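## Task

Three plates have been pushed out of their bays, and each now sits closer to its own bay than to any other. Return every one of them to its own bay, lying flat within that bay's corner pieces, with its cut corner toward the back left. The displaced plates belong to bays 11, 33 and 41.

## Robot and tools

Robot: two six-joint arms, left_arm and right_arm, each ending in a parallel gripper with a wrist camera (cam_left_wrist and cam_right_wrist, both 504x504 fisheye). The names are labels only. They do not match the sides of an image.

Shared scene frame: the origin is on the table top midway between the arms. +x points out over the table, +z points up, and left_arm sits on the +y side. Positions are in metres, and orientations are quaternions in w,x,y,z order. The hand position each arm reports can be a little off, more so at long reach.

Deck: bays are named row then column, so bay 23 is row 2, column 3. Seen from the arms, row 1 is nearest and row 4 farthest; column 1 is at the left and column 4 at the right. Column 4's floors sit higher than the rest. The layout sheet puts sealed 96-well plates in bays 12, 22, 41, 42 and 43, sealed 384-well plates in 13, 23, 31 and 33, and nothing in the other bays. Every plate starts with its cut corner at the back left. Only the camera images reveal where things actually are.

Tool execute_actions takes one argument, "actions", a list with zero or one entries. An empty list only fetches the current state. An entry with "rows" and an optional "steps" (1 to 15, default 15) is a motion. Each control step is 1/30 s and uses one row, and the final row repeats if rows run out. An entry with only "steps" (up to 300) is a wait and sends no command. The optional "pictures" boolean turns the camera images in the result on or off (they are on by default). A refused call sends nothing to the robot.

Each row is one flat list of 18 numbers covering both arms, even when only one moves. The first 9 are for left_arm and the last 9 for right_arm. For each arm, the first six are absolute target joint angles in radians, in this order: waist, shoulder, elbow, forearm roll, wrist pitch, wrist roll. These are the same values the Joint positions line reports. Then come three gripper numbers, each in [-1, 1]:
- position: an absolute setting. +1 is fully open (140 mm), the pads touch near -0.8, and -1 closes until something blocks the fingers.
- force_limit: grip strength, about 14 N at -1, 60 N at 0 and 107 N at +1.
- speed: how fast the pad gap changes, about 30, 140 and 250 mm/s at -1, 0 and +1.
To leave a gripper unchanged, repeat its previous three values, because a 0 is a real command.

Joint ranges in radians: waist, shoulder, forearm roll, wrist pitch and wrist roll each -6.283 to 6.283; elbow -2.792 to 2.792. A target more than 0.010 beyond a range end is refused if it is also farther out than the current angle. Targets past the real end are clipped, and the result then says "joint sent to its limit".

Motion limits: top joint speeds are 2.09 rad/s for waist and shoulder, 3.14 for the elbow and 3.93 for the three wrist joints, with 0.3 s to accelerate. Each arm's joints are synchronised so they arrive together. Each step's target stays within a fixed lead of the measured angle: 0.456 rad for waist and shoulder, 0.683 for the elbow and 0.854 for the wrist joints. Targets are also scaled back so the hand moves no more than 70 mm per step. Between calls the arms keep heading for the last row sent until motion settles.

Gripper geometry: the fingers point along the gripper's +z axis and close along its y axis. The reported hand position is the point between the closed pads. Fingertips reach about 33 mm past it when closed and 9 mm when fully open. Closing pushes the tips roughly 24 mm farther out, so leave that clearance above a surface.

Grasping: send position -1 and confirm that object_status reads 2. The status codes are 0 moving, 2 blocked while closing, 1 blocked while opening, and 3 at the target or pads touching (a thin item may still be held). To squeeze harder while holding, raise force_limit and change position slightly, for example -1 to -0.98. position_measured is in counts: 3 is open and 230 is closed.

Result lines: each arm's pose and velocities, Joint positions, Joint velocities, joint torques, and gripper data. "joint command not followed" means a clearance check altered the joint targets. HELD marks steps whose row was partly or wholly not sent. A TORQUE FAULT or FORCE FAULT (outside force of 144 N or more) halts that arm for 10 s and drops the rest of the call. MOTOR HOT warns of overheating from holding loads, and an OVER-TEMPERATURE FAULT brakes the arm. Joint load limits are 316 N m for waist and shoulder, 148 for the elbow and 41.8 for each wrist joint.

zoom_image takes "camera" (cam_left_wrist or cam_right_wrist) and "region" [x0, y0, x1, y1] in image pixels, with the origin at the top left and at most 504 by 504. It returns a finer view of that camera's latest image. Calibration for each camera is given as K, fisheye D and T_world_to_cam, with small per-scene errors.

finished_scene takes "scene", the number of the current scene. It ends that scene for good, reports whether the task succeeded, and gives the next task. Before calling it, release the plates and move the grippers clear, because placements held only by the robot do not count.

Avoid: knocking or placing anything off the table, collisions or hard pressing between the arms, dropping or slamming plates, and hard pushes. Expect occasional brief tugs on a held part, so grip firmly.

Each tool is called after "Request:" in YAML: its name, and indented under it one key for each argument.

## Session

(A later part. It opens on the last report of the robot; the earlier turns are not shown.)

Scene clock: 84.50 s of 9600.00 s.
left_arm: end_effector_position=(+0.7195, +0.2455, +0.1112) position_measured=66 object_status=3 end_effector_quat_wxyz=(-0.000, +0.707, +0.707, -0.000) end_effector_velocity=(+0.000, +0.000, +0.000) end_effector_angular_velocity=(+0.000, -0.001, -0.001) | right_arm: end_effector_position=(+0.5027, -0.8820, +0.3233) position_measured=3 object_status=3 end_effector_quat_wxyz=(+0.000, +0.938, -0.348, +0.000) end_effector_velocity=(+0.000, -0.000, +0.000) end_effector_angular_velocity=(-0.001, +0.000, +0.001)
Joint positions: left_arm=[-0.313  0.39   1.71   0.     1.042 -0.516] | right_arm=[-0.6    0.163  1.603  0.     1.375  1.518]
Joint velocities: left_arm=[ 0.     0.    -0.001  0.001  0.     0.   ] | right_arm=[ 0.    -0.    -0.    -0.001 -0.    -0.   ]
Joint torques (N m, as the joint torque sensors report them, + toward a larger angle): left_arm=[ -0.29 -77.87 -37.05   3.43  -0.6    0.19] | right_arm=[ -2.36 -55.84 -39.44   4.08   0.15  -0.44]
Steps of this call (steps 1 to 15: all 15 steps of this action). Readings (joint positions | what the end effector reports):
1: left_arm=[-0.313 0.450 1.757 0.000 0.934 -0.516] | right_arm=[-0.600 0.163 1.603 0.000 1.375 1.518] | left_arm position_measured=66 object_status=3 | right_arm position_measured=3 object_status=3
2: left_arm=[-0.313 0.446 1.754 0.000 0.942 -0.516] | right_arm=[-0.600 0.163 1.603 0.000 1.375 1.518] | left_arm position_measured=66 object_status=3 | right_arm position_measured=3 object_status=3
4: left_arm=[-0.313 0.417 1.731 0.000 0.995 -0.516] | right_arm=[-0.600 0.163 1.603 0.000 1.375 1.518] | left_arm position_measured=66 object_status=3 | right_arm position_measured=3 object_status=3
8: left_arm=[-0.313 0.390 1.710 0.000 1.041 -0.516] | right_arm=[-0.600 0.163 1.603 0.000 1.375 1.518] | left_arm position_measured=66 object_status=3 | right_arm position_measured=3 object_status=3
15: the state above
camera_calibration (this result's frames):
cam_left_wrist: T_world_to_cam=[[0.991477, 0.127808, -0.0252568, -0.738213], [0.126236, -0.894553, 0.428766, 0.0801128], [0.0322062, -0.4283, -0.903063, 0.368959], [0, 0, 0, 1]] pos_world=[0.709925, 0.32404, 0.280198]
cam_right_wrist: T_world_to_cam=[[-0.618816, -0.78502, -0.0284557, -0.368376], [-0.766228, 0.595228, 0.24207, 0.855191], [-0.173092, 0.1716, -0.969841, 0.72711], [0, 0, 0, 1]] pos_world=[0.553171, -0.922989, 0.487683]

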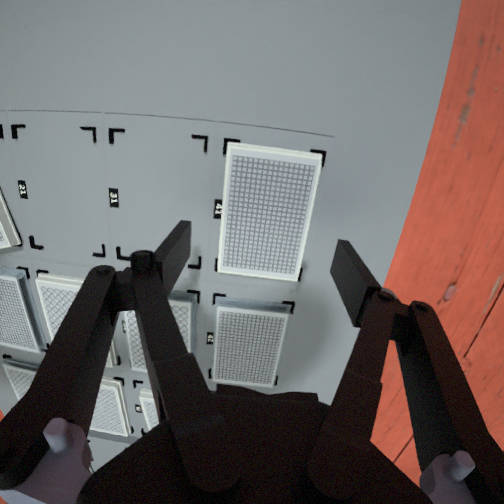

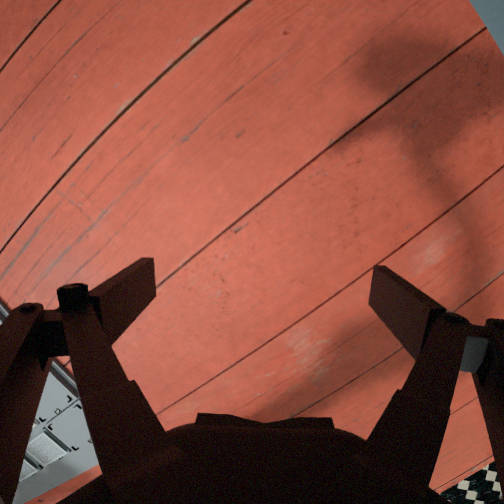

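Request:
execute_actions:
  actions:
    - {"rows":[[-0.5857,0.0041,2.176,0,0.9615,-0.7887,0.5,0,0,-0.6,0.163,1.603,0,1.375,1.518,1,0,0]],"steps":15}
  pictures: false

Request:
execute_actions:
  actions:
    - {"steps":14}

Scene clock: 92.30 s of 9600.00 s.
left_arm: end_effector_position=(+0.4986, +0.2477, +0.1262) position_measured=66 object_status=3 end_effector_quat_wxyz=(-0.000, +0.707, +0.707, -0.000) end_effector_velocity=(-0.501, +0.102, -0.022) end_effector_angular_velocity=(+0.001, -0.000, -0.004) | right_arm: end_effector_position=(+0.5027, -0.8820, +0.3233) position_measured=3 object_status=3 end_effector_quat_wxyz=(+0.000, +0.938, -0.348, +0.000) end_effector_velocity=(-0.000, -0.001, -0.000) end_effector_angular_velocity=(-0.002, +0.001, +0.001)
Joint positions: left_arm=[-0.515  0.103  2.056 -0.     0.982 -0.718] | right_arm=[-0.6    0.163  1.603  0.     1.375  1.518]
Joint velocities: left_arm=[-0.479 -0.676  0.817  0.001 -0.14  -0.475] | right_arm=[ 0.     0.     0.    -0.003 -0.001  0.   ]
Joint torques (N m, as the joint torque sensors report them, + toward a larger angle): left_arm=[  0.11 -47.46 -33.76   3.43  -0.32  -0.23] | right_arm=[ -2.61 -56.09 -39.32   4.17   0.01  -0.26]
Steps of this call (steps 1 to 15: the robot went on to your last target; steps 16 to 90: nothing new was sent; then 4.30 s passed at rest; steps 91 to 105: all 15 steps of this action). Readings (joint positions | what the end effector reports):
91: left_arm=[-0.313 0.390 1.710 -0.000 1.042 -0.516] | right_arm=[-0.600 0.163 1.603 0.000 1.375 1.518] | left_arm position_measured=66 object_status=3 | right_arm position_measured=3 object_status=3
92: left_arm=[-0.316 0.386 1.716 -0.000 1.041 -0.519] | right_arm=[-0.600 0.163 1.603 0.000 1.375 1.518] | left_arm position_measured=66 object_status=3 | right_arm position_measured=3 object_status=3
94: left_arm=[-0.338 0.354 1.754 -0.000 1.034 -0.542] | right_arm=[-0.600 0.163 1.603 0.000 1.375 1.518] | left_arm position_measured=66 object_status=3 | right_arm position_measured=3 object_status=3
98: left_arm=[-0.403 0.262 1.865 -0.000 1.015 -0.606] | right_arm=[-0.600 0.163 1.603 0.000 1.375 1.518] | left_arm position_measured=66 object_status=3 | right_arm position_measured=3 object_status=3
105: the state above

Scene clock: 92.77 s of 9600.00 s.
left_arm: end_effector_position=(+0.4271, +0.2672, +0.1200) position_measured=66 object_status=3 end_effector_quat_wxyz=(-0.000, +0.707, +0.707, -0.000) end_effector_velocity=(-0.000, +0.000, -0.000) end_effector_angular_velocity=(+0.001, +0.001, +0.000) | right_arm: end_effector_position=(+0.5027, -0.8820, +0.3233) position_measured=3 object_status=3 end_effector_quat_wxyz=(+0.000, +0.938, -0.348, +0.000) end_effector_velocity=(-0.000, +0.000, -0.000) end_effector_angular_velocity=(+0.000, +0.000, -0.000)
Joint positions: left_arm=[-0.586  0.004  2.176 -0.     0.961 -0.789] | right_arm=[-0.6    0.163  1.603  0.     1.375  1.518]
Joint velocities: left_arm=[-0.     0.     0.    -0.     0.001 -0.   ] | right_arm=[ 0.     0.     0.001  0.    -0.     0.001]
Joint torques (N m, as the joint torque sensors report them, + toward a larger angle): left_arm=[ -0.32 -38.27 -35.2    3.18  -0.83  -0.01] | right_arm=[ -1.71 -56.48 -39.23   4.2    0.05  -0.42]
Steps of this call (steps 1 to 14: the robot went on to your last target). Readings (joint positions | what the end effector reports):
1: left_arm=[-0.532 0.081 2.084 -0.000 0.977 -0.735] | right_arm=[-0.600 0.163 1.603 0.000 1.375 1.518] | left_arm position_measured=66 object_status=3 | right_arm position_measured=3 object_status=3
2: left_arm=[-0.548 0.058 2.112 -0.000 0.973 -0.751] | right_arm=[-0.600 0.163 1.603 0.000 1.375 1.518] | left_arm position_measured=66 object_status=3 | right_arm position_measured=3 object_status=3
4: left_arm=[-0.575 0.019 2.158 -0.000 0.965 -0.778] | right_arm=[-0.600 0.163 1.603 0.000 1.375 1.518] | left_arm position_measured=66 object_status=3 | right_arm position_measured=3 object_status=3
8: left_arm=[-0.586 0.004 2.176 -0.000 0.961 -0.789] | right_arm=[-0.600 0.163 1.603 0.000 1.375 1.518] | left_arm position_measured=66 object_status=3 | right_arm position_measured=3 object_status=3
14: the state above
camera_calibration (this result's frames):
cam_left_wrist: T_world_to_cam=[[0.991469, 0.12788, -0.0252323, -0.450879], [0.126289, -0.894527, 0.428803, 0.132584], [0.0322644, -0.428331, -0.903046, 0.395641], [0, 0, 0, 1]] pos_world=[0.417523, 0.345724, 0.289052]
cam_right_wrist: T_world_to_cam=[[-0.618816, -0.785021, -0.0284557, -0.368377], [-0.766229, 0.595228, 0.24207, 0.855191], [-0.173092, 0.1716, -0.969842, 0.72711], [0, 0, 0, 1]] pos_world=[0.553171, -0.922989, 0.487683]

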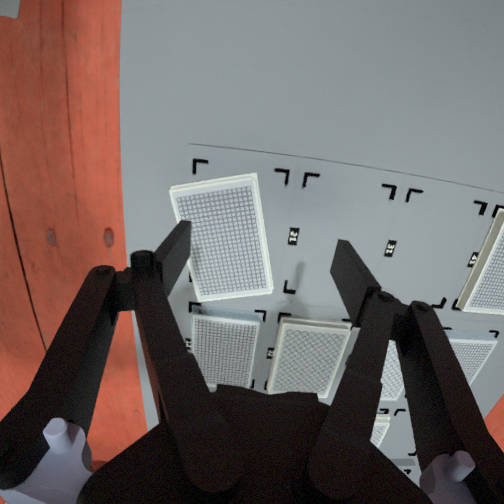

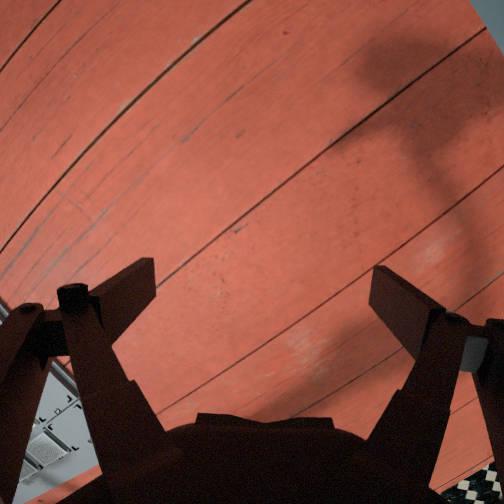

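Request:
execute_actions:
  actions:
    - {"rows":[[-0.6888,0.0008,2.1795,0,0.9613,-1.1518,0.5,0,0,-0.6,0.163,1.603,0,1.375,1.518,1,0,0]],"steps":15}

Scene clock: 105.20 s of 9600.00 s.
left_arm: end_effector_position=(+0.3928, +0.2345, +0.1200) position_measured=66 object_status=3 end_effector_quat_wxyz=(-0.000, +0.610, +0.793, +0.000) end_effector_velocity=(-0.000, -0.000, +0.000) end_effector_angular_velocity=(+0.000, +0.000, -0.000) | right_arm: end_effector_position=(+0.5027, -0.8820, +0.3233) position_measured=3 object_status=3 end_effector_quat_wxyz=(+0.000, +0.938, -0.348, +0.000) end_effector_velocity=(+0.001, -0.001, +0.001) end_effector_angular_velocity=(-0.003, -0.001, +0.001)
Joint positions: left_arm=[-0.689  0.001  2.18   0.     0.961 -1.152] | right_arm=[-0.6    0.163  1.603 -0.     1.375  1.518]
Joint velocities: left_arm=[-0.001 -0.001 -0.     0.     0.001 -0.001] | right_arm=[ 0.     0.    -0.002 -0.002 -0.001  0.   ]
Joint torques (N m, as the joint torque sensors report them, + toward a larger angle): left_arm=[  2.11 -37.37 -36.83   3.12  -1.05   0.17] | right_arm=[ -2.07 -55.59 -39.13   4.07  -0.07  -0.35]
Steps of this call (steps 1 to 30: the robot went on to your last target; steps 31 to 90: nothing new was sent; then 8.93 s passed at rest; steps 91 to 105: all 15 steps of this action). Readings (joint positions | what the end effector reports):
91: left_arm=[-0.586 0.004 2.176 0.000 0.962 -0.789] | right_arm=[-0.600 0.163 1.603 0.000 1.375 1.518] | left_arm position_measured=66 object_status=3 | right_arm position_measured=3 object_status=3
92: left_arm=[-0.588 0.004 2.176 0.000 0.962 -0.798] | right_arm=[-0.600 0.163 1.603 0.000 1.375 1.518] | left_arm position_measured=66 object_status=3 | right_arm position_measured=3 object_status=3
94: left_arm=[-0.605 0.003 2.177 0.000 0.962 -0.857] | right_arm=[-0.600 0.163 1.603 0.000 1.375 1.518] | left_arm position_measured=66 object_status=3 | right_arm position_measured=3 object_status=3
98: left_arm=[-0.670 0.001 2.179 0.000 0.962 -1.086] | right_arm=[-0.600 0.163 1.603 0.000 1.375 1.518] | left_arm position_measured=66 object_status=3 | right_arm position_measured=3 object_status=3
105: the state above
camera_calibration (this result's frames):
cam_left_wrist: T_world_to_cam=[[0.925288, 0.378428, -0.0251884, -0.445438], [0.351957, -0.832021, 0.428797, 0.00446633], [0.141312, -0.405626, -0.90305, 0.334559], [0, 0, 0, 1]] pos_world=[0.363309, 0.307988, 0.288988]
cam_right_wrist: T_world_to_cam=[[-0.618816, -0.785021, -0.0284555, -0.368377], [-0.766228, 0.595228, 0.24207, 0.855191], [-0.173092, 0.1716, -0.969841, 0.72711], [0, 0, 0, 1]] pos_world=[0.553171, -0.922989, 0.487683]

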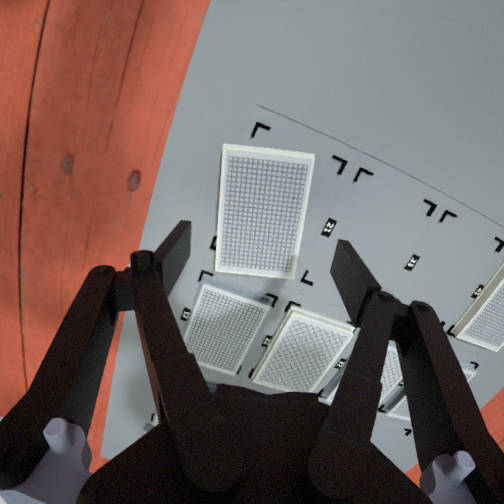

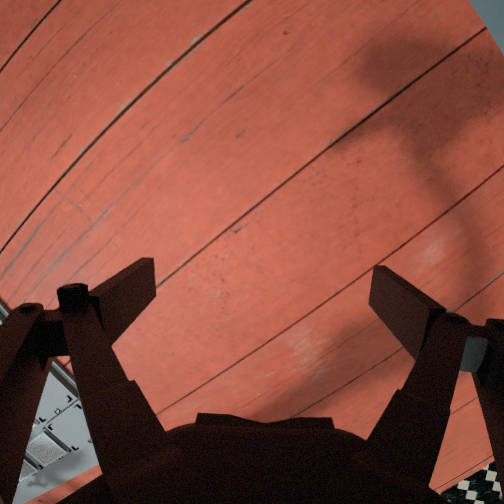

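Request:
execute_actions:
  actions:
    - {"rows":[[-0.696,0.0802,2.2332,0,0.8282,-1.169,0.5,0,0,-0.6,0.163,1.603,0,1.375,1.518,1,0,0]],"steps":15}

Scene clock: 111.83 s of 9600.00 s.
left_arm: end_effector_position=(+0.3920, +0.2301, +0.0600) position_measured=66 object_status=3 end_effector_quat_wxyz=(-0.000, +0.606, +0.796, +0.000) end_effector_velocity=(-0.001, +0.001, -0.001) end_effector_angular_velocity=(+0.001, +0.001, +0.000) | right_arm: end_effector_position=(+0.5027, -0.8820, +0.3233) position_measured=3 object_status=3 end_effector_quat_wxyz=(+0.000, +0.938, -0.348, +0.000) end_effector_velocity=(-0.000, +0.000, -0.000) end_effector_angular_velocity=(+0.001, +0.001, +0.001)
Joint positions: left_arm=[-0.696  0.08   2.233 -0.     0.828 -1.169] | right_arm=[-0.6    0.163  1.603  0.     1.375  1.518]
Joint velocities: left_arm=[-0.     0.001  0.001  0.    -0.001 -0.001] | right_arm=[ 0.    -0.     0.001  0.     0.    -0.   ]
Joint torques (N m, as the joint torque sensors report them, + toward a larger angle): left_arm=[ -1.98 -42.66 -32.44   3.36  -1.05   0.05] | right_arm=[ -1.94 -55.08 -39.16   4.04   0.07  -0.31]
Steps of this call (steps 1 to 15: the robot went on to your last target; steps 16 to 90: nothing new was sent; then 3.13 s passed at rest; steps 91 to 105: all 15 steps of this action). Readings (joint positions | what the end effector reports):
91: left_arm=[-0.689 0.001 2.180 -0.000 0.961 -1.152] | right_arm=[-0.600 0.163 1.603 0.000 1.375 1.518] | left_arm position_measured=66 object_status=3 | right_arm position_measured=3 object_status=3
92: left_arm=[-0.689 0.005 2.182 -0.000 0.953 -1.153] | right_arm=[-0.600 0.163 1.603 0.000 1.375 1.518] | left_arm position_measured=66 object_status=3 | right_arm position_measured=3 object_status=3
94: left_arm=[-0.692 0.037 2.204 -0.000 0.900 -1.160] | right_arm=[-0.600 0.163 1.603 0.000 1.375 1.518] | left_arm position_measured=66 object_status=3 | right_arm position_measured=3 object_status=3
98: left_arm=[-0.696 0.080 2.233 -0.000 0.829 -1.169] | right_arm=[-0.600 0.163 1.603 0.000 1.375 1.518] | left_arm position_measured=66 object_status=3 | right_arm position_measured=3 object_status=3
105: the state above
camera_calibration (this result's frames):
cam_left_wrist: T_world_to_cam=[[0.921461, 0.387653, -0.0252184, -0.445158], [0.360269, -0.828476, 0.428759, 0.0227405], [0.145317, -0.40417, -0.903067, 0.276786], [0, 0, 0, 1]] pos_world=[0.361782, 0.303275, 0.22898]
cam_right_wrist: T_world_to_cam=[[-0.618816, -0.785021, -0.0284556, -0.368377], [-0.766229, 0.595228, 0.24207, 0.855191], [-0.173092, 0.1716, -0.969841, 0.72711], [0, 0, 0, 1]] pos_world=[0.553171, -0.922989, 0.487683]

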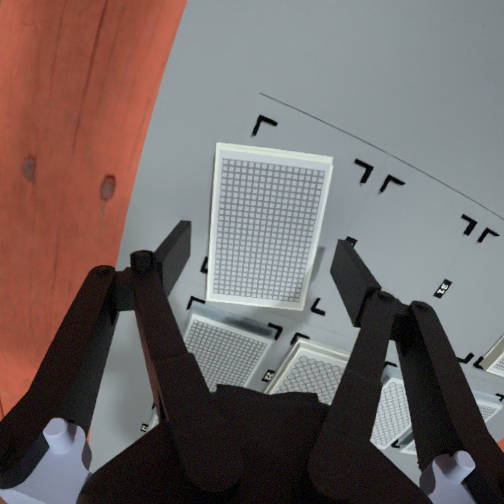

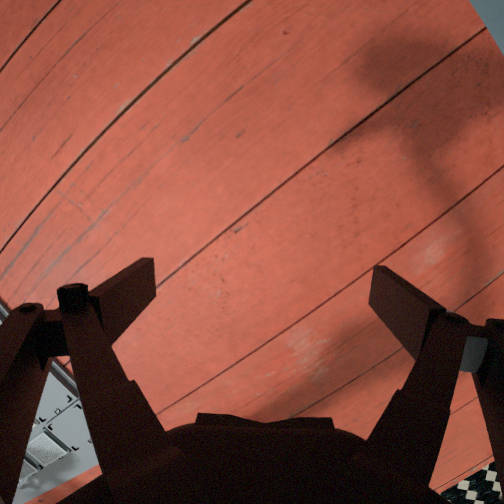

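Request:
execute_actions:
  actions:
    - {"rows":[[-0.696,0.10,2.2452,0,0.7964,-1.169,0.5,0,0,-0.6,0.163,1.603,0,1.375,1.518,1,0,0]],"steps":12}
  pictures: false

Request:
execute_actions:
  actions:
    - {"rows":[[-0.696,0.10,2.2452,0,0.7964,-1.169,-1,0,0,-0.6,0.163,1.603,0,1.375,1.518,1,0,0]],"steps":15}

Scene clock: 120.00 s of 9600.00 s.
left_arm: end_effector_position=(+0.3920, +0.2302, +0.0460) position_measured=66 object_status=3 end_effector_quat_wxyz=(+0.000, +0.606, +0.796, -0.000) end_effector_velocity=(+0.000, -0.000, +0.000) end_effector_angular_velocity=(-0.001, -0.000, +0.001) | right_arm: end_effector_position=(+0.5027, -0.8820, +0.3233) position_measured=3 object_status=3 end_effector_quat_wxyz=(+0.000, +0.938, -0.348, +0.000) end_effector_velocity=(-0.000, +0.000, -0.000) end_effector_angular_velocity=(-0.000, +0.001, +0.001)
Joint positions: left_arm=[-0.696  0.1    2.245  0.     0.796 -1.169] | right_arm=[-0.6    0.163  1.603  0.     1.375  1.518]
Joint velocities: left_arm=[ 0.    -0.    -0.    -0.    -0.    -0.001] | right_arm=[ 0.    -0.     0.001 -0.001 -0.001 -0.001]
Joint torques (N m, as the joint torque sensors report them, + toward a larger angle): left_arm=[  0.1  -41.33 -30.58   3.03  -0.66   0.36] | right_arm=[ -2.4  -56.06 -39.22   4.09  -0.03  -0.22]
Steps of this call (steps 1 to 15: the robot went on to your last target; steps 16 to 90: nothing new was sent; then 4.77 s passed at rest; steps 91 to 102: all 12 steps of this action). Readings (joint positions | what the end effector reports):
91: left_arm=[-0.696 0.080 2.233 0.000 0.828 -1.169] | right_arm=[-0.600 0.163 1.603 0.000 1.375 1.518] | left_arm position_measured=66 object_status=3 | right_arm position_measured=3 object_status=3
92: left_arm=[-0.696 0.084 2.235 0.000 0.821 -1.169] | right_arm=[-0.600 0.163 1.603 0.000 1.375 1.518] | left_arm position_measured=66 object_status=3 | right_arm position_measured=3 object_status=3
94: left_arm=[-0.696 0.098 2.245 0.000 0.799 -1.169] | right_arm=[-0.600 0.163 1.603 0.000 1.375 1.518] | left_arm position_measured=66 object_status=3 | right_arm position_measured=3 object_status=3
98: left_arm=[-0.696 0.100 2.245 0.000 0.796 -1.169] | right_arm=[-0.600 0.163 1.603 0.000 1.375 1.518] | left_arm position_measured=66 object_status=3 | right_arm position_measured=3 object_status=3
102: the state above

Scene clock: 120.50 s of 9600.00 s.
left_arm: end_effector_position=(+0.3920, +0.2301, +0.0460) position_measured=111 object_status=2 end_effector_quat_wxyz=(+0.000, +0.606, +0.796, -0.000) end_effector_velocity=(+0.001, -0.001, +0.001) end_effector_angular_velocity=(-0.002, -0.002, -0.001) | right_arm: end_effector_position=(+0.5027, -0.8820, +0.3233) position_measured=3 object_status=3 end_effector_quat_wxyz=(+0.000, +0.938, -0.348, +0.000) end_effector_velocity=(-0.000, -0.000, -0.000) end_effector_angular_velocity=(-0.000, +0.001, +0.001)
Joint positions: left_arm=[-0.696  0.1    2.245 -0.     0.796 -1.169] | right_arm=[-0.6    0.163  1.603  0.     1.375  1.518]
Joint velocities: left_arm=[-0.    -0.001 -0.002  0.     0.     0.001] | right_arm=[ 0.     0.     0.    -0.001 -0.    -0.   ]
Joint torques (N m, as the joint torque sensors report them, + toward a larger angle): left_arm=[ -1.14 -37.2  -28.86   2.92  -0.5   -0.13] | right_arm=[ -1.69 -55.55 -39.07   4.06   0.1   -0.27]
Steps of this call (steps 1 to 15: all 15 steps of this action). Readings (joint positions | what the end effector reports):
1: left_arm=[-0.696 0.100 2.245 0.000 0.796 -1.169] | right_arm=[-0.600 0.163 1.603 0.000 1.375 1.518] | left_arm position_measured=66 object_status=0 | right_arm position_measured=3 object_status=3
2: left_arm=[-0.696 0.100 2.245 0.000 0.796 -1.169] | right_arm=[-0.600 0.163 1.603 0.000 1.375 1.518] | left_arm position_measured=70 object_status=0 | right_arm position_measured=3 object_status=3
4: left_arm=[-0.696 0.100 2.245 -0.000 0.796 -1.169] | right_arm=[-0.600 0.163 1.603 0.000 1.375 1.518] | left_arm position_measured=85 object_status=0 | right_arm position_measured=3 object_status=3
8: left_arm=[-0.696 0.100 2.245 -0.000 0.796 -1.169] | right_arm=[-0.600 0.163 1.603 0.000 1.375 1.518] | left_arm position_measured=111 object_status=0 | right_arm position_measured=3 object_status=3
15: the state above
camera_calibration (this result's frames):
cam_left_wrist: T_world_to_cam=[[0.921444, 0.387693, -0.0252022, -0.445524], [0.360287, -0.828431, 0.42883, 0.0287277], [0.145376, -0.404223, -0.903033, 0.264158], [0, 0, 0, 1]] pos_world=[0.361773, 0.303304, 0.214996]
cam_right_wrist: T_world_to_cam=[[-0.618816, -0.785021, -0.0284558, -0.368377], [-0.766229, 0.595228, 0.24207, 0.855191], [-0.173092, 0.1716, -0.969841, 0.72711], [0, 0, 0, 1]] pos_world=[0.553171, -0.922989, 0.487683]

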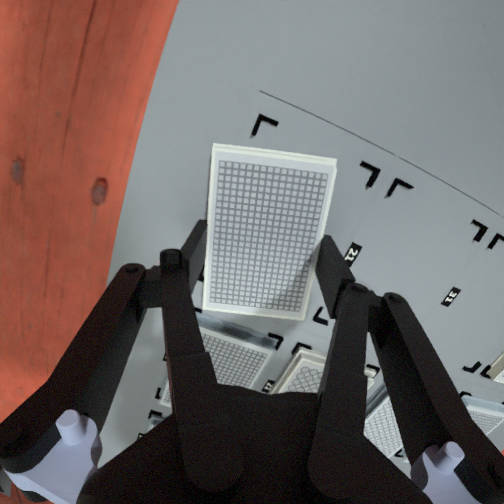

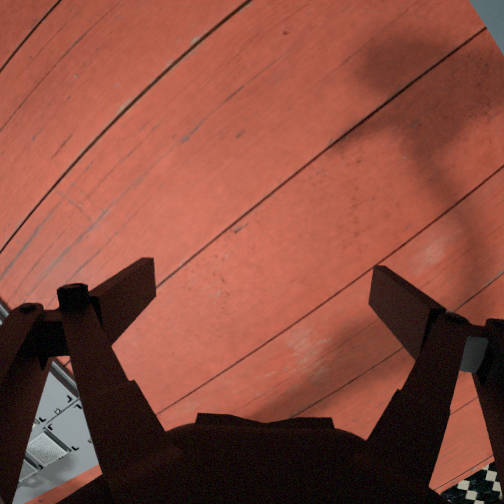

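Request:
execute_actions:
  actions:
    - {"rows":[[-0.696,0.0802,2.2332,0,0.8282,-1.169,-1,0,0,-0.6,0.163,1.603,0,1.375,1.518,1,0,0],[-0.696,0.0802,2.2332,0,0.8282,-1.169,-1,0,0,-0.6,0.163,1.603,0,1.375,1.518,1,0,0],[-0.696,0.0802,2.2332,0,0.8282,-1.169,-1,0,0,-0.6,0.163,1.603,0,1.375,1.518,1,0,0],[-0.696,0.0802,2.2332,0,0.8282,-1.169,-1,0,0,-0.6,0.163,1.603,0,1.375,1.518,1,0,0],[-0.696,0.0802,2.2332,0,0.8282,-1.169,-1,0,0,-0.6,0.163,1.603,0,1.375,1.518,1,0,0],[-0.696,0.0802,2.2332,0,0.8282,-1.169,-1,0,0,-0.6,0.163,1.603,0,1.375,1.518,1,0,0],[-0.6565,0.0746,2.2397,0,0.8273,-0.8595,-1,0,0,-0.6,0.163,1.603,0,1.375,1.518,1,0,0]],"steps":15}
  pictures: false

Request:
execute_actions:
  actions:
    - {"steps":8}

Request:
zoom_image:
  camera: "cam_left_wrist"
  region: [176,117,376,347]

Scene clock: 132.20 s of 9600.00 s.
left_arm: end_effector_position=(+0.4023, +0.2451, +0.0599) position_measured=111 object_status=2 end_effector_quat_wxyz=(+0.000, +0.703, +0.711, +0.000) end_effector_velocity=(+0.018, +0.025, +0.001) end_effector_angular_velocity=(-0.002, -0.001, -0.451) | right_arm: end_effector_position=(+0.5027, -0.8820, +0.3233) position_measured=3 object_status=3 end_effector_quat_wxyz=(+0.000, +0.938, -0.348, +0.000) end_effector_velocity=(-0.000, -0.000, -0.000) end_effector_angular_velocity=(-0.001, +0.001, +0.000)
Joint positions: left_arm=[-0.658  0.075  2.239  0.     0.827 -0.872] | right_arm=[-0.6    0.163  1.603  0.     1.375  1.518]
Joint velocities: left_arm=[ 0.066 -0.01   0.01  -0.    -0.002  0.518] | right_arm=[-0.    -0.     0.001 -0.002 -0.001 -0.   ]
Joint torques (N m, as the joint torque sensors report them, + toward a larger angle): left_arm=[ -3.76 -36.47 -34.35   3.16  -0.56   0.05] | right_arm=[ -2.57 -55.59 -39.14   4.08  -0.04  -0.41]
Steps of this call (steps 1 to 15: the robot went on to your last target; steps 16 to 90: nothing new was sent; then 8.20 s passed at rest; steps 91 to 105: all 15 steps of this action). Readings (joint positions | what the end effector reports):
91: left_arm=[-0.696 0.100 2.245 -0.000 0.797 -1.169] | right_arm=[-0.600 0.163 1.603 0.000 1.375 1.518] | left_arm position_measured=111 object_status=2 | right_arm position_measured=3 object_status=3
92: left_arm=[-0.696 0.097 2.243 -0.000 0.803 -1.169] | right_arm=[-0.600 0.163 1.603 0.000 1.375 1.518] | left_arm position_measured=111 object_status=2 | right_arm position_measured=3 object_status=3
94: left_arm=[-0.696 0.082 2.234 0.000 0.825 -1.169] | right_arm=[-0.600 0.163 1.603 0.000 1.375 1.518] | left_arm position_measured=111 object_status=2 | right_arm position_measured=3 object_status=3
98: left_arm=[-0.695 0.080 2.233 0.000 0.828 -1.160] | right_arm=[-0.600 0.163 1.603 0.000 1.375 1.518] | left_arm position_measured=111 object_status=2 | right_arm position_measured=3 object_status=3
105: the state above

Scene clock: 132.47 s of 9600.00 s.
left_arm: end_effector_position=(+0.4027, +0.2457, +0.0599) position_measured=111 object_status=2 end_effector_quat_wxyz=(-0.000, +0.707, +0.707, -0.000) end_effector_velocity=(-0.000, +0.000, -0.000) end_effector_angular_velocity=(+0.001, +0.001, -0.001) | right_arm: end_effector_position=(+0.5027, -0.8820, +0.3233) position_measured=3 object_status=3 end_effector_quat_wxyz=(+0.000, +0.938, -0.348, +0.000) end_effector_velocity=(-0.000, +0.000, -0.000) end_effector_angular_velocity=(-0.001, +0.001, +0.001)
Joint positions: left_arm=[-0.657  0.075  2.24  -0.     0.827 -0.86 ] | right_arm=[-0.6    0.163  1.603  0.     1.375  1.518]
Joint velocities: left_arm=[ 0.     0.     0.001  0.    -0.     0.001] | right_arm=[ 0.001  0.     0.    -0.001  0.    -0.   ]
Joint torques (N m, as the joint torque sensors report them, + toward a larger angle): left_arm=[  0.83 -40.76 -31.     2.9   -0.44   0.29] | right_arm=[ -1.93 -55.6  -39.22   4.21   0.03  -0.4 ]
Steps of this call (steps 1 to 8: the robot went on to your last target). Readings (joint positions | what the end effector reports):
1: left_arm=[-0.657 0.075 2.240 0.000 0.827 -0.862] | right_arm=[-0.600 0.163 1.603 0.000 1.375 1.518] | left_arm position_measured=111 object_status=2 | right_arm position_measured=3 object_status=3
2: left_arm=[-0.657 0.075 2.240 -0.000 0.827 -0.860] | right_arm=[-0.600 0.163 1.603 0.000 1.375 1.518] | left_arm position_measured=111 object_status=2 | right_arm position_measured=3 object_status=3
4: left_arm=[-0.657 0.075 2.240 -0.000 0.827 -0.860] | right_arm=[-0.600 0.163 1.603 0.000 1.375 1.518] | left_arm position_measured=111 object_status=2 | right_arm position_measured=3 object_status=3
8: the state above
camera_calibration (this result's frames):
cam_left_wrist: T_world_to_cam=[[0.991467, 0.127899, -0.0252046, -0.425419], [0.126295, -0.894525, 0.428806, 0.142262], [0.0322979, -0.42833, -0.903045, 0.332895], [0, 0, 0, 1]] pos_world=[0.39307, 0.324257, 0.228894]
cam_right_wrist: T_world_to_cam=[[-0.618816, -0.785021, -0.0284556, -0.368377], [-0.766229, 0.595228, 0.24207, 0.855191], [-0.173092, 0.1716, -0.969841, 0.72711], [0, 0, 0, 1]] pos_world=[0.553171, -0.922989, 0.487683]

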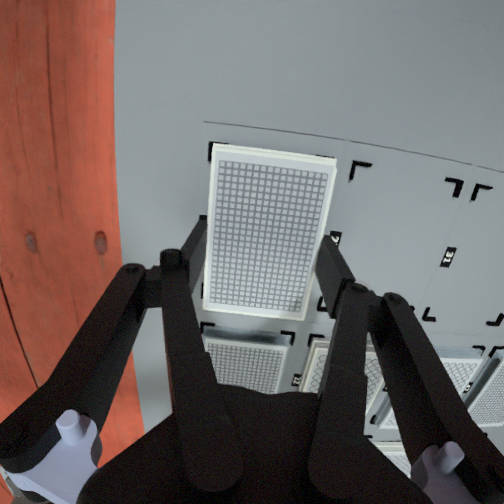

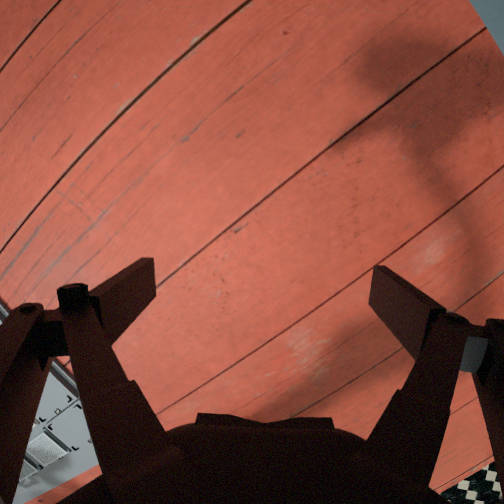

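Region (176, 117, 376, 347) of cam_left_wrist's 504x504 image, scaled by 2.191, with more detail than that image has; it fills the left 438 columns of this view, and the rest is white.

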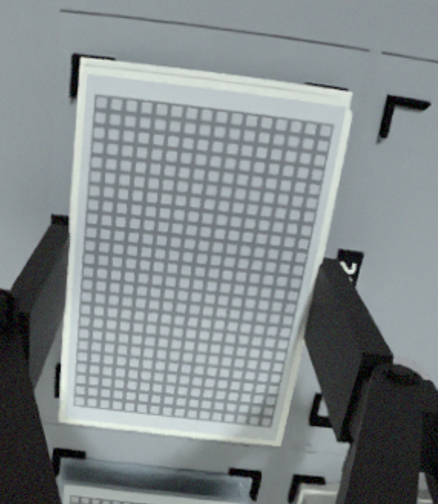

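Request:
execute_actions:
  actions:
    - {"rows":[[-0.6651,0.0775,2.2461,0,0.818,-0.8681,-1,0,0,-0.6,0.163,1.603,0,1.375,1.518,1,0,0]],"steps":12}

Request:
zoom_image:
  camera: "cam_left_wrist"
  region: [176,117,376,347]

Scene clock: 141.67 s of 9600.00 s.
left_arm: end_effector_position=(+0.3987, +0.2442, +0.0559) position_measured=111 object_status=2 end_effector_quat_wxyz=(+0.000, +0.707, +0.707, -0.000) end_effector_velocity=(+0.001, -0.001, +0.000) end_effector_angular_velocity=(-0.000, -0.001, -0.001) | right_arm: end_effector_position=(+0.5027, -0.8820, +0.3233) position_measured=3 object_status=3 end_effector_quat_wxyz=(+0.000, +0.938, -0.348, +0.000) end_effector_velocity=(-0.000, -0.000, +0.000) end_effector_angular_velocity=(+0.000, +0.000, -0.001)
Joint positions: left_arm=[-0.665  0.077  2.246 -0.     0.818 -0.868] | right_arm=[-0.6    0.163  1.603  0.     1.375  1.518]
Joint velocities: left_arm=[ 0.     0.001 -0.002  0.001 -0.001  0.   ] | right_arm=[-0.    -0.     0.     0.     0.     0.001]
Joint torques (N m, as the joint torque sensors report them, + toward a larger angle): left_arm=[ -0.58 -41.31 -32.09   3.03  -0.53   0.27] | right_arm=[ -2.89 -55.21 -39.35   4.08   0.09  -0.34]
Steps of this call (steps 1 to 30: the robot went on to your last target; steps 31 to 90: nothing new was sent; then 5.80 s passed at rest; steps 91 to 102: all 12 steps of this action). Readings (joint positions | what the end effector reports):
91: left_arm=[-0.657 0.075 2.240 -0.000 0.827 -0.859] | right_arm=[-0.600 0.163 1.603 0.000 1.375 1.518] | left_arm position_measured=111 object_status=2 | right_arm position_measured=3 object_status=3
92: left_arm=[-0.660 0.075 2.242 -0.000 0.824 -0.862] | right_arm=[-0.600 0.163 1.603 0.000 1.375 1.518] | left_arm position_measured=111 object_status=2 | right_arm position_measured=3 object_status=3
94: left_arm=[-0.665 0.077 2.246 -0.000 0.819 -0.867] | right_arm=[-0.600 0.163 1.603 0.000 1.375 1.518] | left_arm position_measured=111 object_status=2 | right_arm position_measured=3 object_status=3
98: left_arm=[-0.665 0.077 2.246 -0.000 0.818 -0.868] | right_arm=[-0.600 0.163 1.603 0.000 1.375 1.518] | left_arm position_measured=111 object_status=2 | right_arm position_measured=3 object_status=3
102: the state above
camera_calibration (this result's frames):
cam_left_wrist: T_world_to_cam=[[0.991476, 0.127831, -0.0251869, -0.421438], [0.126225, -0.894523, 0.42883, 0.143179], [0.0322875, -0.428354, -0.903034, 0.328864], [0, 0, 0, 1]] pos_world=[0.389154, 0.32282, 0.224961]
cam_right_wrist: T_world_to_cam=[[-0.618816, -0.785021, -0.0284556, -0.368377], [-0.766228, 0.595228, 0.24207, 0.855191], [-0.173092, 0.1716, -0.969842, 0.72711], [0, 0, 0, 1]] pos_world=[0.553171, -0.922989, 0.487683]

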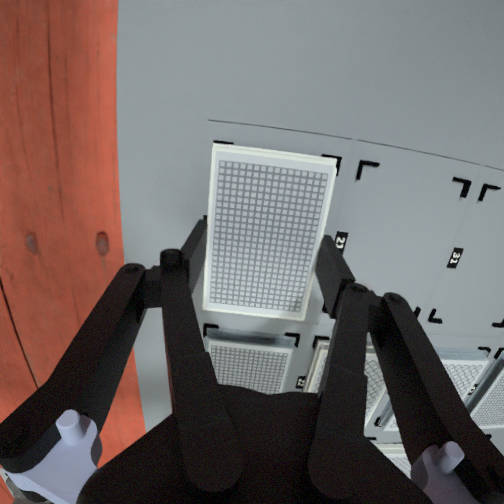

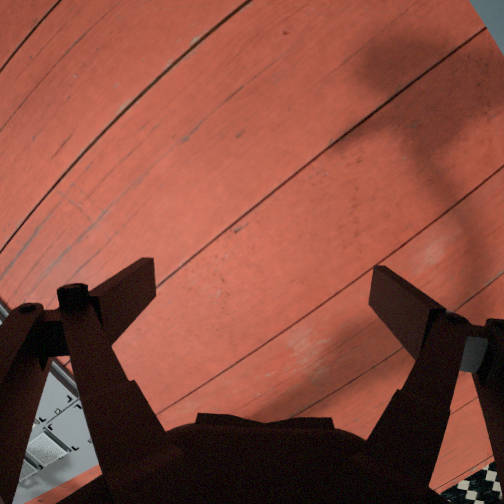

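Region (176, 117, 376, 347) of cam_left_wrist's 504x504 image, scaled by 2.191, with more detail than that image has; it fills the left 438 columns of this view, and the rest is white.

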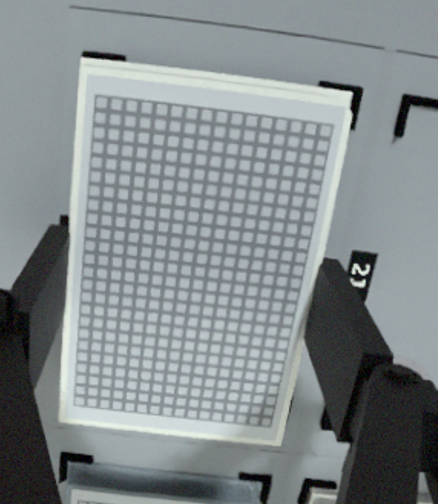

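Request:
execute_actions:
  actions:
    - {"rows":[[-0.663,0.0802,2.2429,0,0.8185,-0.866,-1,0,0,-0.6,0.163,1.603,0,1.375,1.518,1,0,0],[-0.663,0.0802,2.2429,0,0.8185,-0.866,-1,0,0,-0.6,0.163,1.603,0,1.375,1.518,1,0,0],[-0.663,0.0802,2.2429,0,0.8185,-0.866,-1,0,0,-0.6,0.163,1.603,0,1.375,1.518,1,0,0],[-0.663,0.0802,2.2429,0,0.8185,-0.866,-1,0,0,-0.6,0.163,1.603,0,1.375,1.518,1,0,0],[-0.663,0.0888,2.2481,0,0.8047,-0.866,-1,0,0,-0.6,0.163,1.603,0,1.375,1.518,1,0,0]],"steps":14}

Request:
zoom_image:
  camera: "cam_left_wrist"
  region: [176,117,376,347]

Scene clock: 154.57 s of 9600.00 s.
left_arm: end_effector_position=(+0.4006, +0.2435, +0.0500) position_measured=111 object_status=2 end_effector_quat_wxyz=(+0.000, +0.707, +0.707, -0.000) end_effector_velocity=(-0.000, +0.000, -0.000) end_effector_angular_velocity=(-0.000, +0.000, +0.001) | right_arm: end_effector_position=(+0.5027, -0.8820, +0.3233) position_measured=3 object_status=3 end_effector_quat_wxyz=(+0.000, +0.938, -0.348, +0.000) end_effector_velocity=(-0.000, -0.000, -0.001) end_effector_angular_velocity=(-0.001, +0.001, +0.000)
Joint positions: left_arm=[-0.663  0.089  2.248 -0.     0.805 -0.866] | right_arm=[-0.6    0.163  1.603  0.     1.375  1.518]
Joint velocities: left_arm=[ 0.     0.     0.001 -0.    -0.001 -0.   ] | right_arm=[-0.     0.     0.001 -0.001 -0.001  0.   ]
Joint torques (N m, as the joint torque sensors report them, + toward a larger angle): left_arm=[ -1.47 -42.7  -31.68   3.17  -0.78  -0.01] | right_arm=[ -2.9  -55.67 -39.41   4.07   0.11  -0.41]
Steps of this call (steps 1 to 15: the robot went on to your last target; steps 16 to 90: nothing new was sent; then 9.43 s passed at rest; steps 91 to 104: all 14 steps of this action). Readings (joint positions | what the end effector reports):
91: left_arm=[-0.665 0.078 2.246 -0.000 0.818 -0.868] | right_arm=[-0.600 0.163 1.603 0.000 1.375 1.518] | left_arm position_measured=111 object_status=2 | right_arm position_measured=3 object_status=3
92: left_arm=[-0.664 0.079 2.245 -0.000 0.818 -0.868] | right_arm=[-0.600 0.163 1.603 0.000 1.375 1.518] | left_arm position_measured=111 object_status=2 | right_arm position_measured=3 object_status=3
94: left_arm=[-0.663 0.080 2.243 -0.000 0.818 -0.866] | right_arm=[-0.600 0.163 1.603 -0.000 1.375 1.518] | left_arm position_measured=111 object_status=2 | right_arm position_measured=3 object_status=3
98: left_arm=[-0.663 0.088 2.248 -0.000 0.806 -0.866] | right_arm=[-0.600 0.163 1.603 0.000 1.375 1.518] | left_arm position_measured=111 object_status=2 | right_arm position_measured=3 object_status=3
104: the state above
camera_calibration (this result's frames):
cam_left_wrist: T_world_to_cam=[[0.99147, 0.127876, -0.0251894, -0.423373], [0.126267, -0.894521, 0.428823, 0.14481], [0.0323039, -0.428346, -0.903037, 0.323077], [0, 0, 0, 1]] pos_world=[0.391041, 0.322064, 0.218988]
cam_right_wrist: T_world_to_cam=[[-0.618816, -0.785021, -0.0284558, -0.368377], [-0.766229, 0.595228, 0.24207, 0.855191], [-0.173092, 0.1716, -0.969841, 0.72711], [0, 0, 0, 1]] pos_world=[0.553171, -0.922989, 0.487683]

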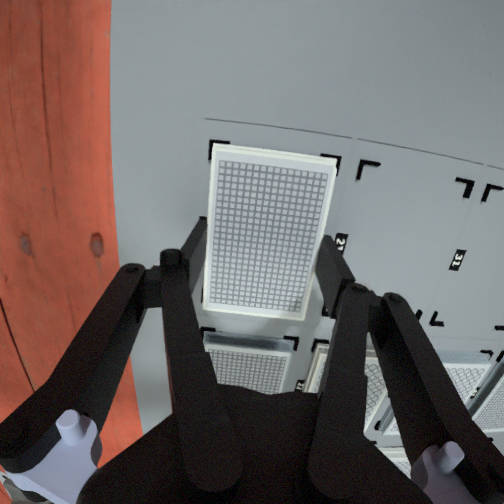

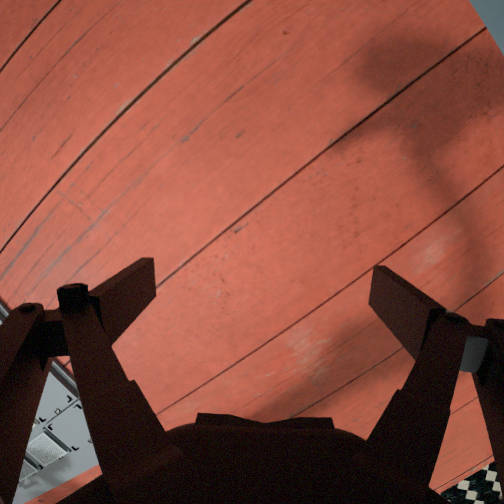

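Region (176, 117, 376, 347) of cam_left_wrist's 504x504 image, scaled by 2.191, with more detail than that image has; it fills the left 438 columns of this view, and the rest is white.

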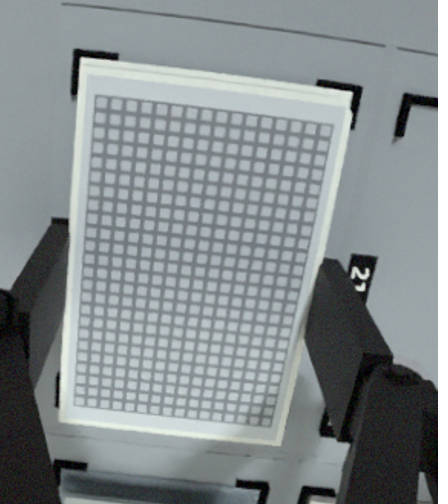

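Request:
execute_actions:
  actions:
    - {"rows":[[-0.663,0.0917,2.2498,0,0.8001,-0.866,-1,0,0,-0.6,0.163,1.603,0,1.375,1.518,1,0,0]],"steps":10}

Request:
zoom_image:
  camera: "cam_left_wrist"
  region: [176,117,376,347]

Scene clock: 164.70 s of 9600.00 s.
left_arm: end_effector_position=(+0.4006, +0.2435, +0.0480) position_measured=111 object_status=2 end_effector_quat_wxyz=(+0.000, +0.707, +0.707, -0.000) end_effector_velocity=(+0.000, -0.001, +0.000) end_effector_angular_velocity=(-0.001, -0.001, +0.001) | right_arm: end_effector_position=(+0.5027, -0.8820, +0.3233) position_measured=3 object_status=3 end_effector_quat_wxyz=(+0.000, +0.938, -0.348, +0.000) end_effector_velocity=(-0.000, -0.001, +0.000) end_effector_angular_velocity=(-0.002, +0.001, +0.000)
Joint positions: left_arm=[-0.663  0.092  2.25  -0.     0.8   -0.866] | right_arm=[-0.6    0.163  1.603  0.     1.375  1.518]
Joint velocities: left_arm=[-0.    -0.    -0.001 -0.    -0.001 -0.   ] | right_arm=[-0.    -0.    -0.001 -0.002 -0.    -0.   ]
Joint torques (N m, as the joint torque sensors report them, + toward a larger angle): left_arm=[ -0.47 -39.36 -28.3    3.24   0.1    0.26] | right_arm=[ -1.99 -55.92 -39.8    4.08   0.23  -0.41]
Steps of this call (steps 1 to 15: the robot went on to your last target; steps 16 to 90: nothing new was sent; then 6.80 s passed at rest; steps 91 to 100: all 10 steps of this action). Readings (joint positions | what the end effector reports):
91: left_arm=[-0.663 0.089 2.248 -0.000 0.805 -0.866] | right_arm=[-0.600 0.163 1.603 0.000 1.375 1.518] | left_arm position_measured=111 object_status=2 | right_arm position_measured=3 object_status=3
92: left_arm=[-0.663 0.090 2.249 -0.000 0.802 -0.866] | right_arm=[-0.600 0.163 1.603 0.000 1.375 1.518] | left_arm position_measured=111 object_status=2 | right_arm position_measured=3 object_status=3
94: left_arm=[-0.663 0.092 2.250 -0.000 0.800 -0.866] | right_arm=[-0.600 0.163 1.603 0.000 1.375 1.518] | left_arm position_measured=111 object_status=2 | right_arm position_measured=3 object_status=3
98: left_arm=[-0.663 0.092 2.250 -0.000 0.800 -0.866] | right_arm=[-0.600 0.163 1.603 0.000 1.375 1.518] | left_arm position_measured=111 object_status=2 | right_arm position_measured=3 object_status=3
100: the state above
camera_calibration (this result's frames):
cam_left_wrist: T_world_to_cam=[[0.991471, 0.127871, -0.0251949, -0.423429], [0.126265, -0.894525, 0.428815, 0.145684], [0.0322955, -0.428339, -0.903041, 0.321257], [0, 0, 0, 1]] pos_world=[0.391048, 0.322069, 0.216969]
cam_right_wrist: T_world_to_cam=[[-0.618816, -0.785021, -0.0284556, -0.368377], [-0.766228, 0.595228, 0.24207, 0.855191], [-0.173092, 0.1716, -0.969842, 0.72711], [0, 0, 0, 1]] pos_world=[0.553171, -0.922989, 0.487683]

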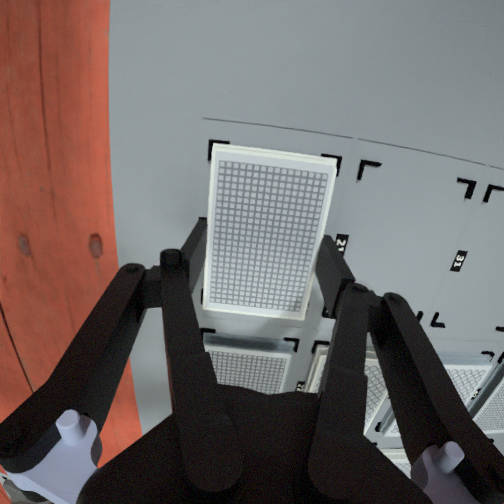

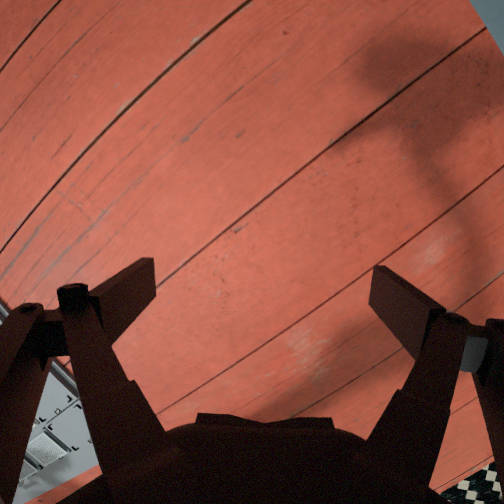

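Region (176, 117, 376, 347) of cam_left_wrist's 504x504 image, scaled by 2.191, with more detail than that image has; it fills the left 438 columns of this view, and the rest is white.

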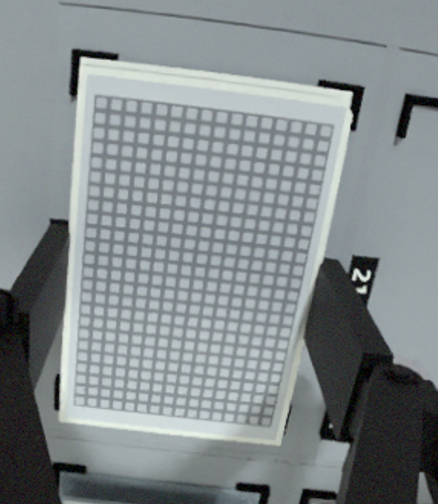

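Request:
execute_actions:
  actions:
    - {"rows":[[-0.663,0.0917,2.2498,0,0.8001,-0.866,0.5,0,-0.5,-0.6,0.163,1.603,0,1.375,1.518,1,0,0]],"steps":15}
  pictures: false

Request:
execute_actions:
  actions:
    - {"rows":[[-0.663,0.005,2.176,0,0.9606,-0.866,0.5,0,-0.5,-0.6,0.163,1.603,0,1.375,1.518,1,0,0]],"steps":15}

Request:
zoom_image:
  camera: "cam_left_wrist"
  region: [150,100,390,360]

Scene clock: 171.77 s of 9600.00 s.
left_arm: end_effector_position=(+0.4006, +0.2435, +0.0479) position_measured=66 object_status=0 end_effector_quat_wxyz=(-0.000, +0.707, +0.707, +0.000) end_effector_velocity=(-0.000, +0.000, +0.000) end_effector_angular_velocity=(-0.000, -0.000, +0.002) | right_arm: end_effector_position=(+0.5027, -0.8820, +0.3233) position_measured=3 object_status=3 end_effector_quat_wxyz=(+0.000, +0.938, -0.348, +0.000) end_effector_velocity=(-0.000, -0.001, +0.000) end_effector_angular_velocity=(-0.001, +0.000, +0.000)
Joint positions: left_arm=[-0.663  0.092  2.25   0.     0.8   -0.866] | right_arm=[-0.6    0.163  1.603  0.     1.375  1.518]
Joint velocities: left_arm=[-0.    -0.001  0.    -0.     0.    -0.002] | right_arm=[-0.    -0.    -0.001 -0.001  0.    -0.   ]
Joint torques (N m, as the joint torque sensors report them, + toward a larger angle): left_arm=[  1.45 -41.54 -30.7    2.75  -0.59  -0.37] | right_arm=[ -1.76 -55.63 -38.83   4.14   0.06  -0.31]
Steps of this call (steps 1 to 15: the robot went on to your last target; steps 16 to 90: nothing new was sent; then 3.57 s passed at rest; steps 91 to 105: all 15 steps of this action). Readings (joint positions | what the end effector reports):
91: left_arm=[-0.663 0.092 2.250 -0.000 0.800 -0.866] | right_arm=[-0.600 0.163 1.603 0.000 1.375 1.518] | left_arm position_measured=111 object_status=0 | right_arm position_measured=3 object_status=3
92: left_arm=[-0.663 0.092 2.250 -0.000 0.800 -0.866] | right_arm=[-0.600 0.163 1.603 0.000 1.375 1.518] | left_arm position_measured=111 object_status=0 | right_arm position_measured=3 object_status=3
94: left_arm=[-0.663 0.092 2.250 0.000 0.800 -0.866] | right_arm=[-0.600 0.163 1.603 0.000 1.375 1.518] | left_arm position_measured=99 object_status=0 | right_arm position_measured=3 object_status=3
98: left_arm=[-0.663 0.092 2.250 0.000 0.800 -0.866] | right_arm=[-0.600 0.163 1.603 0.000 1.375 1.518] | left_arm position_measured=81 object_status=0 | right_arm position_measured=3 object_status=3
105: the state above

Scene clock: 172.27 s of 9600.00 s.
left_arm: end_effector_position=(+0.4028, +0.2410, +0.1196) position_measured=66 object_status=3 end_effector_quat_wxyz=(-0.000, +0.707, +0.707, +0.000) end_effector_velocity=(-0.000, -0.000, +0.000) end_effector_angular_velocity=(+0.001, +0.001, +0.001) | right_arm: end_effector_position=(+0.5027, -0.8820, +0.3233) position_measured=3 object_status=3 end_effector_quat_wxyz=(+0.000, +0.938, -0.348, +0.000) end_effector_velocity=(-0.000, -0.001, +0.000) end_effector_angular_velocity=(-0.002, +0.001, +0.002)
Joint positions: left_arm=[-0.663  0.005  2.176  0.     0.961 -0.866] | right_arm=[-0.6    0.163  1.603  0.     1.375  1.518]
Joint velocities: left_arm=[-0.     0.001 -0.001 -0.     0.001 -0.001] | right_arm=[ 0.     0.    -0.    -0.003 -0.001 -0.001]
Joint torques (N m, as the joint torque sensors report them, + toward a larger angle): left_arm=[  1.94 -40.72 -35.51   3.57  -0.77   0.57] | right_arm=[ -2.33 -55.86 -39.51   4.24  -0.03  -0.25]
Steps of this call (steps 1 to 15: all 15 steps of this action). Readings (joint positions | what the end effector reports):
1: left_arm=[-0.663 0.092 2.250 0.000 0.800 -0.866] | right_arm=[-0.600 0.163 1.603 0.000 1.375 1.518] | left_arm position_measured=66 object_status=0 | right_arm position_measured=3 object_status=3
2: left_arm=[-0.663 0.088 2.246 0.000 0.809 -0.866] | right_arm=[-0.600 0.163 1.603 0.000 1.375 1.518] | left_arm position_measured=66 object_status=3 | right_arm position_measured=3 object_status=3
4: left_arm=[-0.663 0.056 2.219 0.000 0.868 -0.866] | right_arm=[-0.600 0.163 1.603 0.000 1.375 1.518] | left_arm position_measured=66 object_status=3 | right_arm position_measured=3 object_status=3
8: left_arm=[-0.663 0.005 2.176 0.000 0.959 -0.866] | right_arm=[-0.600 0.163 1.603 0.000 1.375 1.518] | left_arm position_measured=66 object_status=3 | right_arm position_measured=3 object_status=3
15: the state above
camera_calibration (this result's frames):
cam_left_wrist: T_world_to_cam=[[0.991479, 0.127802, -0.0252275, -0.423384], [0.126218, -0.894556, 0.428764, 0.112446], [0.0322295, -0.428295, -0.903064, 0.384829], [0, 0, 0, 1]] pos_world=[0.393181, 0.319519, 0.288632]
cam_right_wrist: T_world_to_cam=[[-0.618816, -0.785021, -0.0284557, -0.368377], [-0.766229, 0.595228, 0.24207, 0.855191], [-0.173092, 0.1716, -0.969841, 0.72711], [0, 0, 0, 1]] pos_world=[0.553171, -0.922989, 0.487683]

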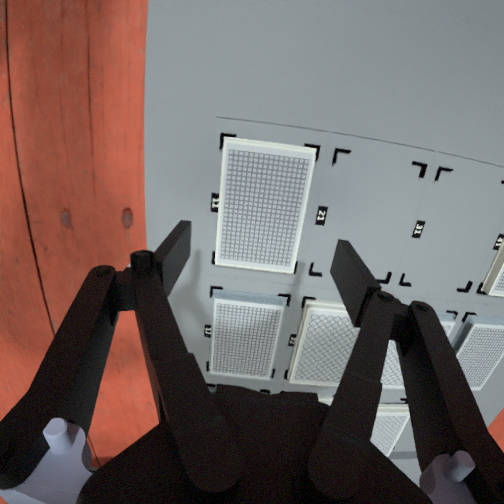

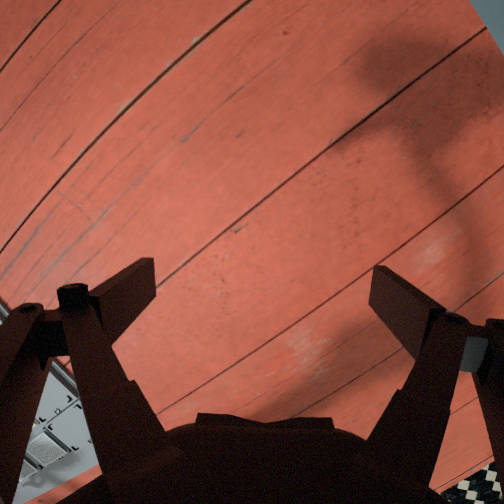

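Region (150, 100, 390, 360) of cam_left_wrist's 504x504 image, scaled by 1.938, with more detail than that image has; it fills the left 465 columns of this view, and the rest is white.

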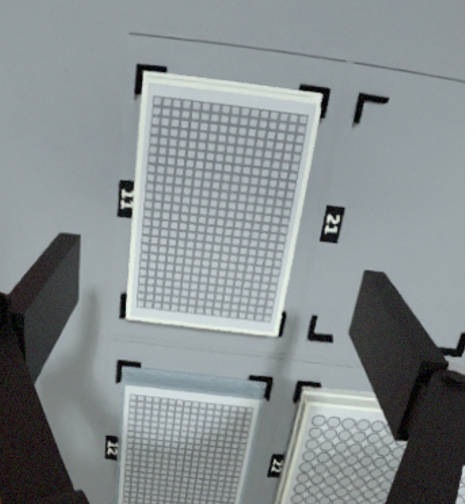

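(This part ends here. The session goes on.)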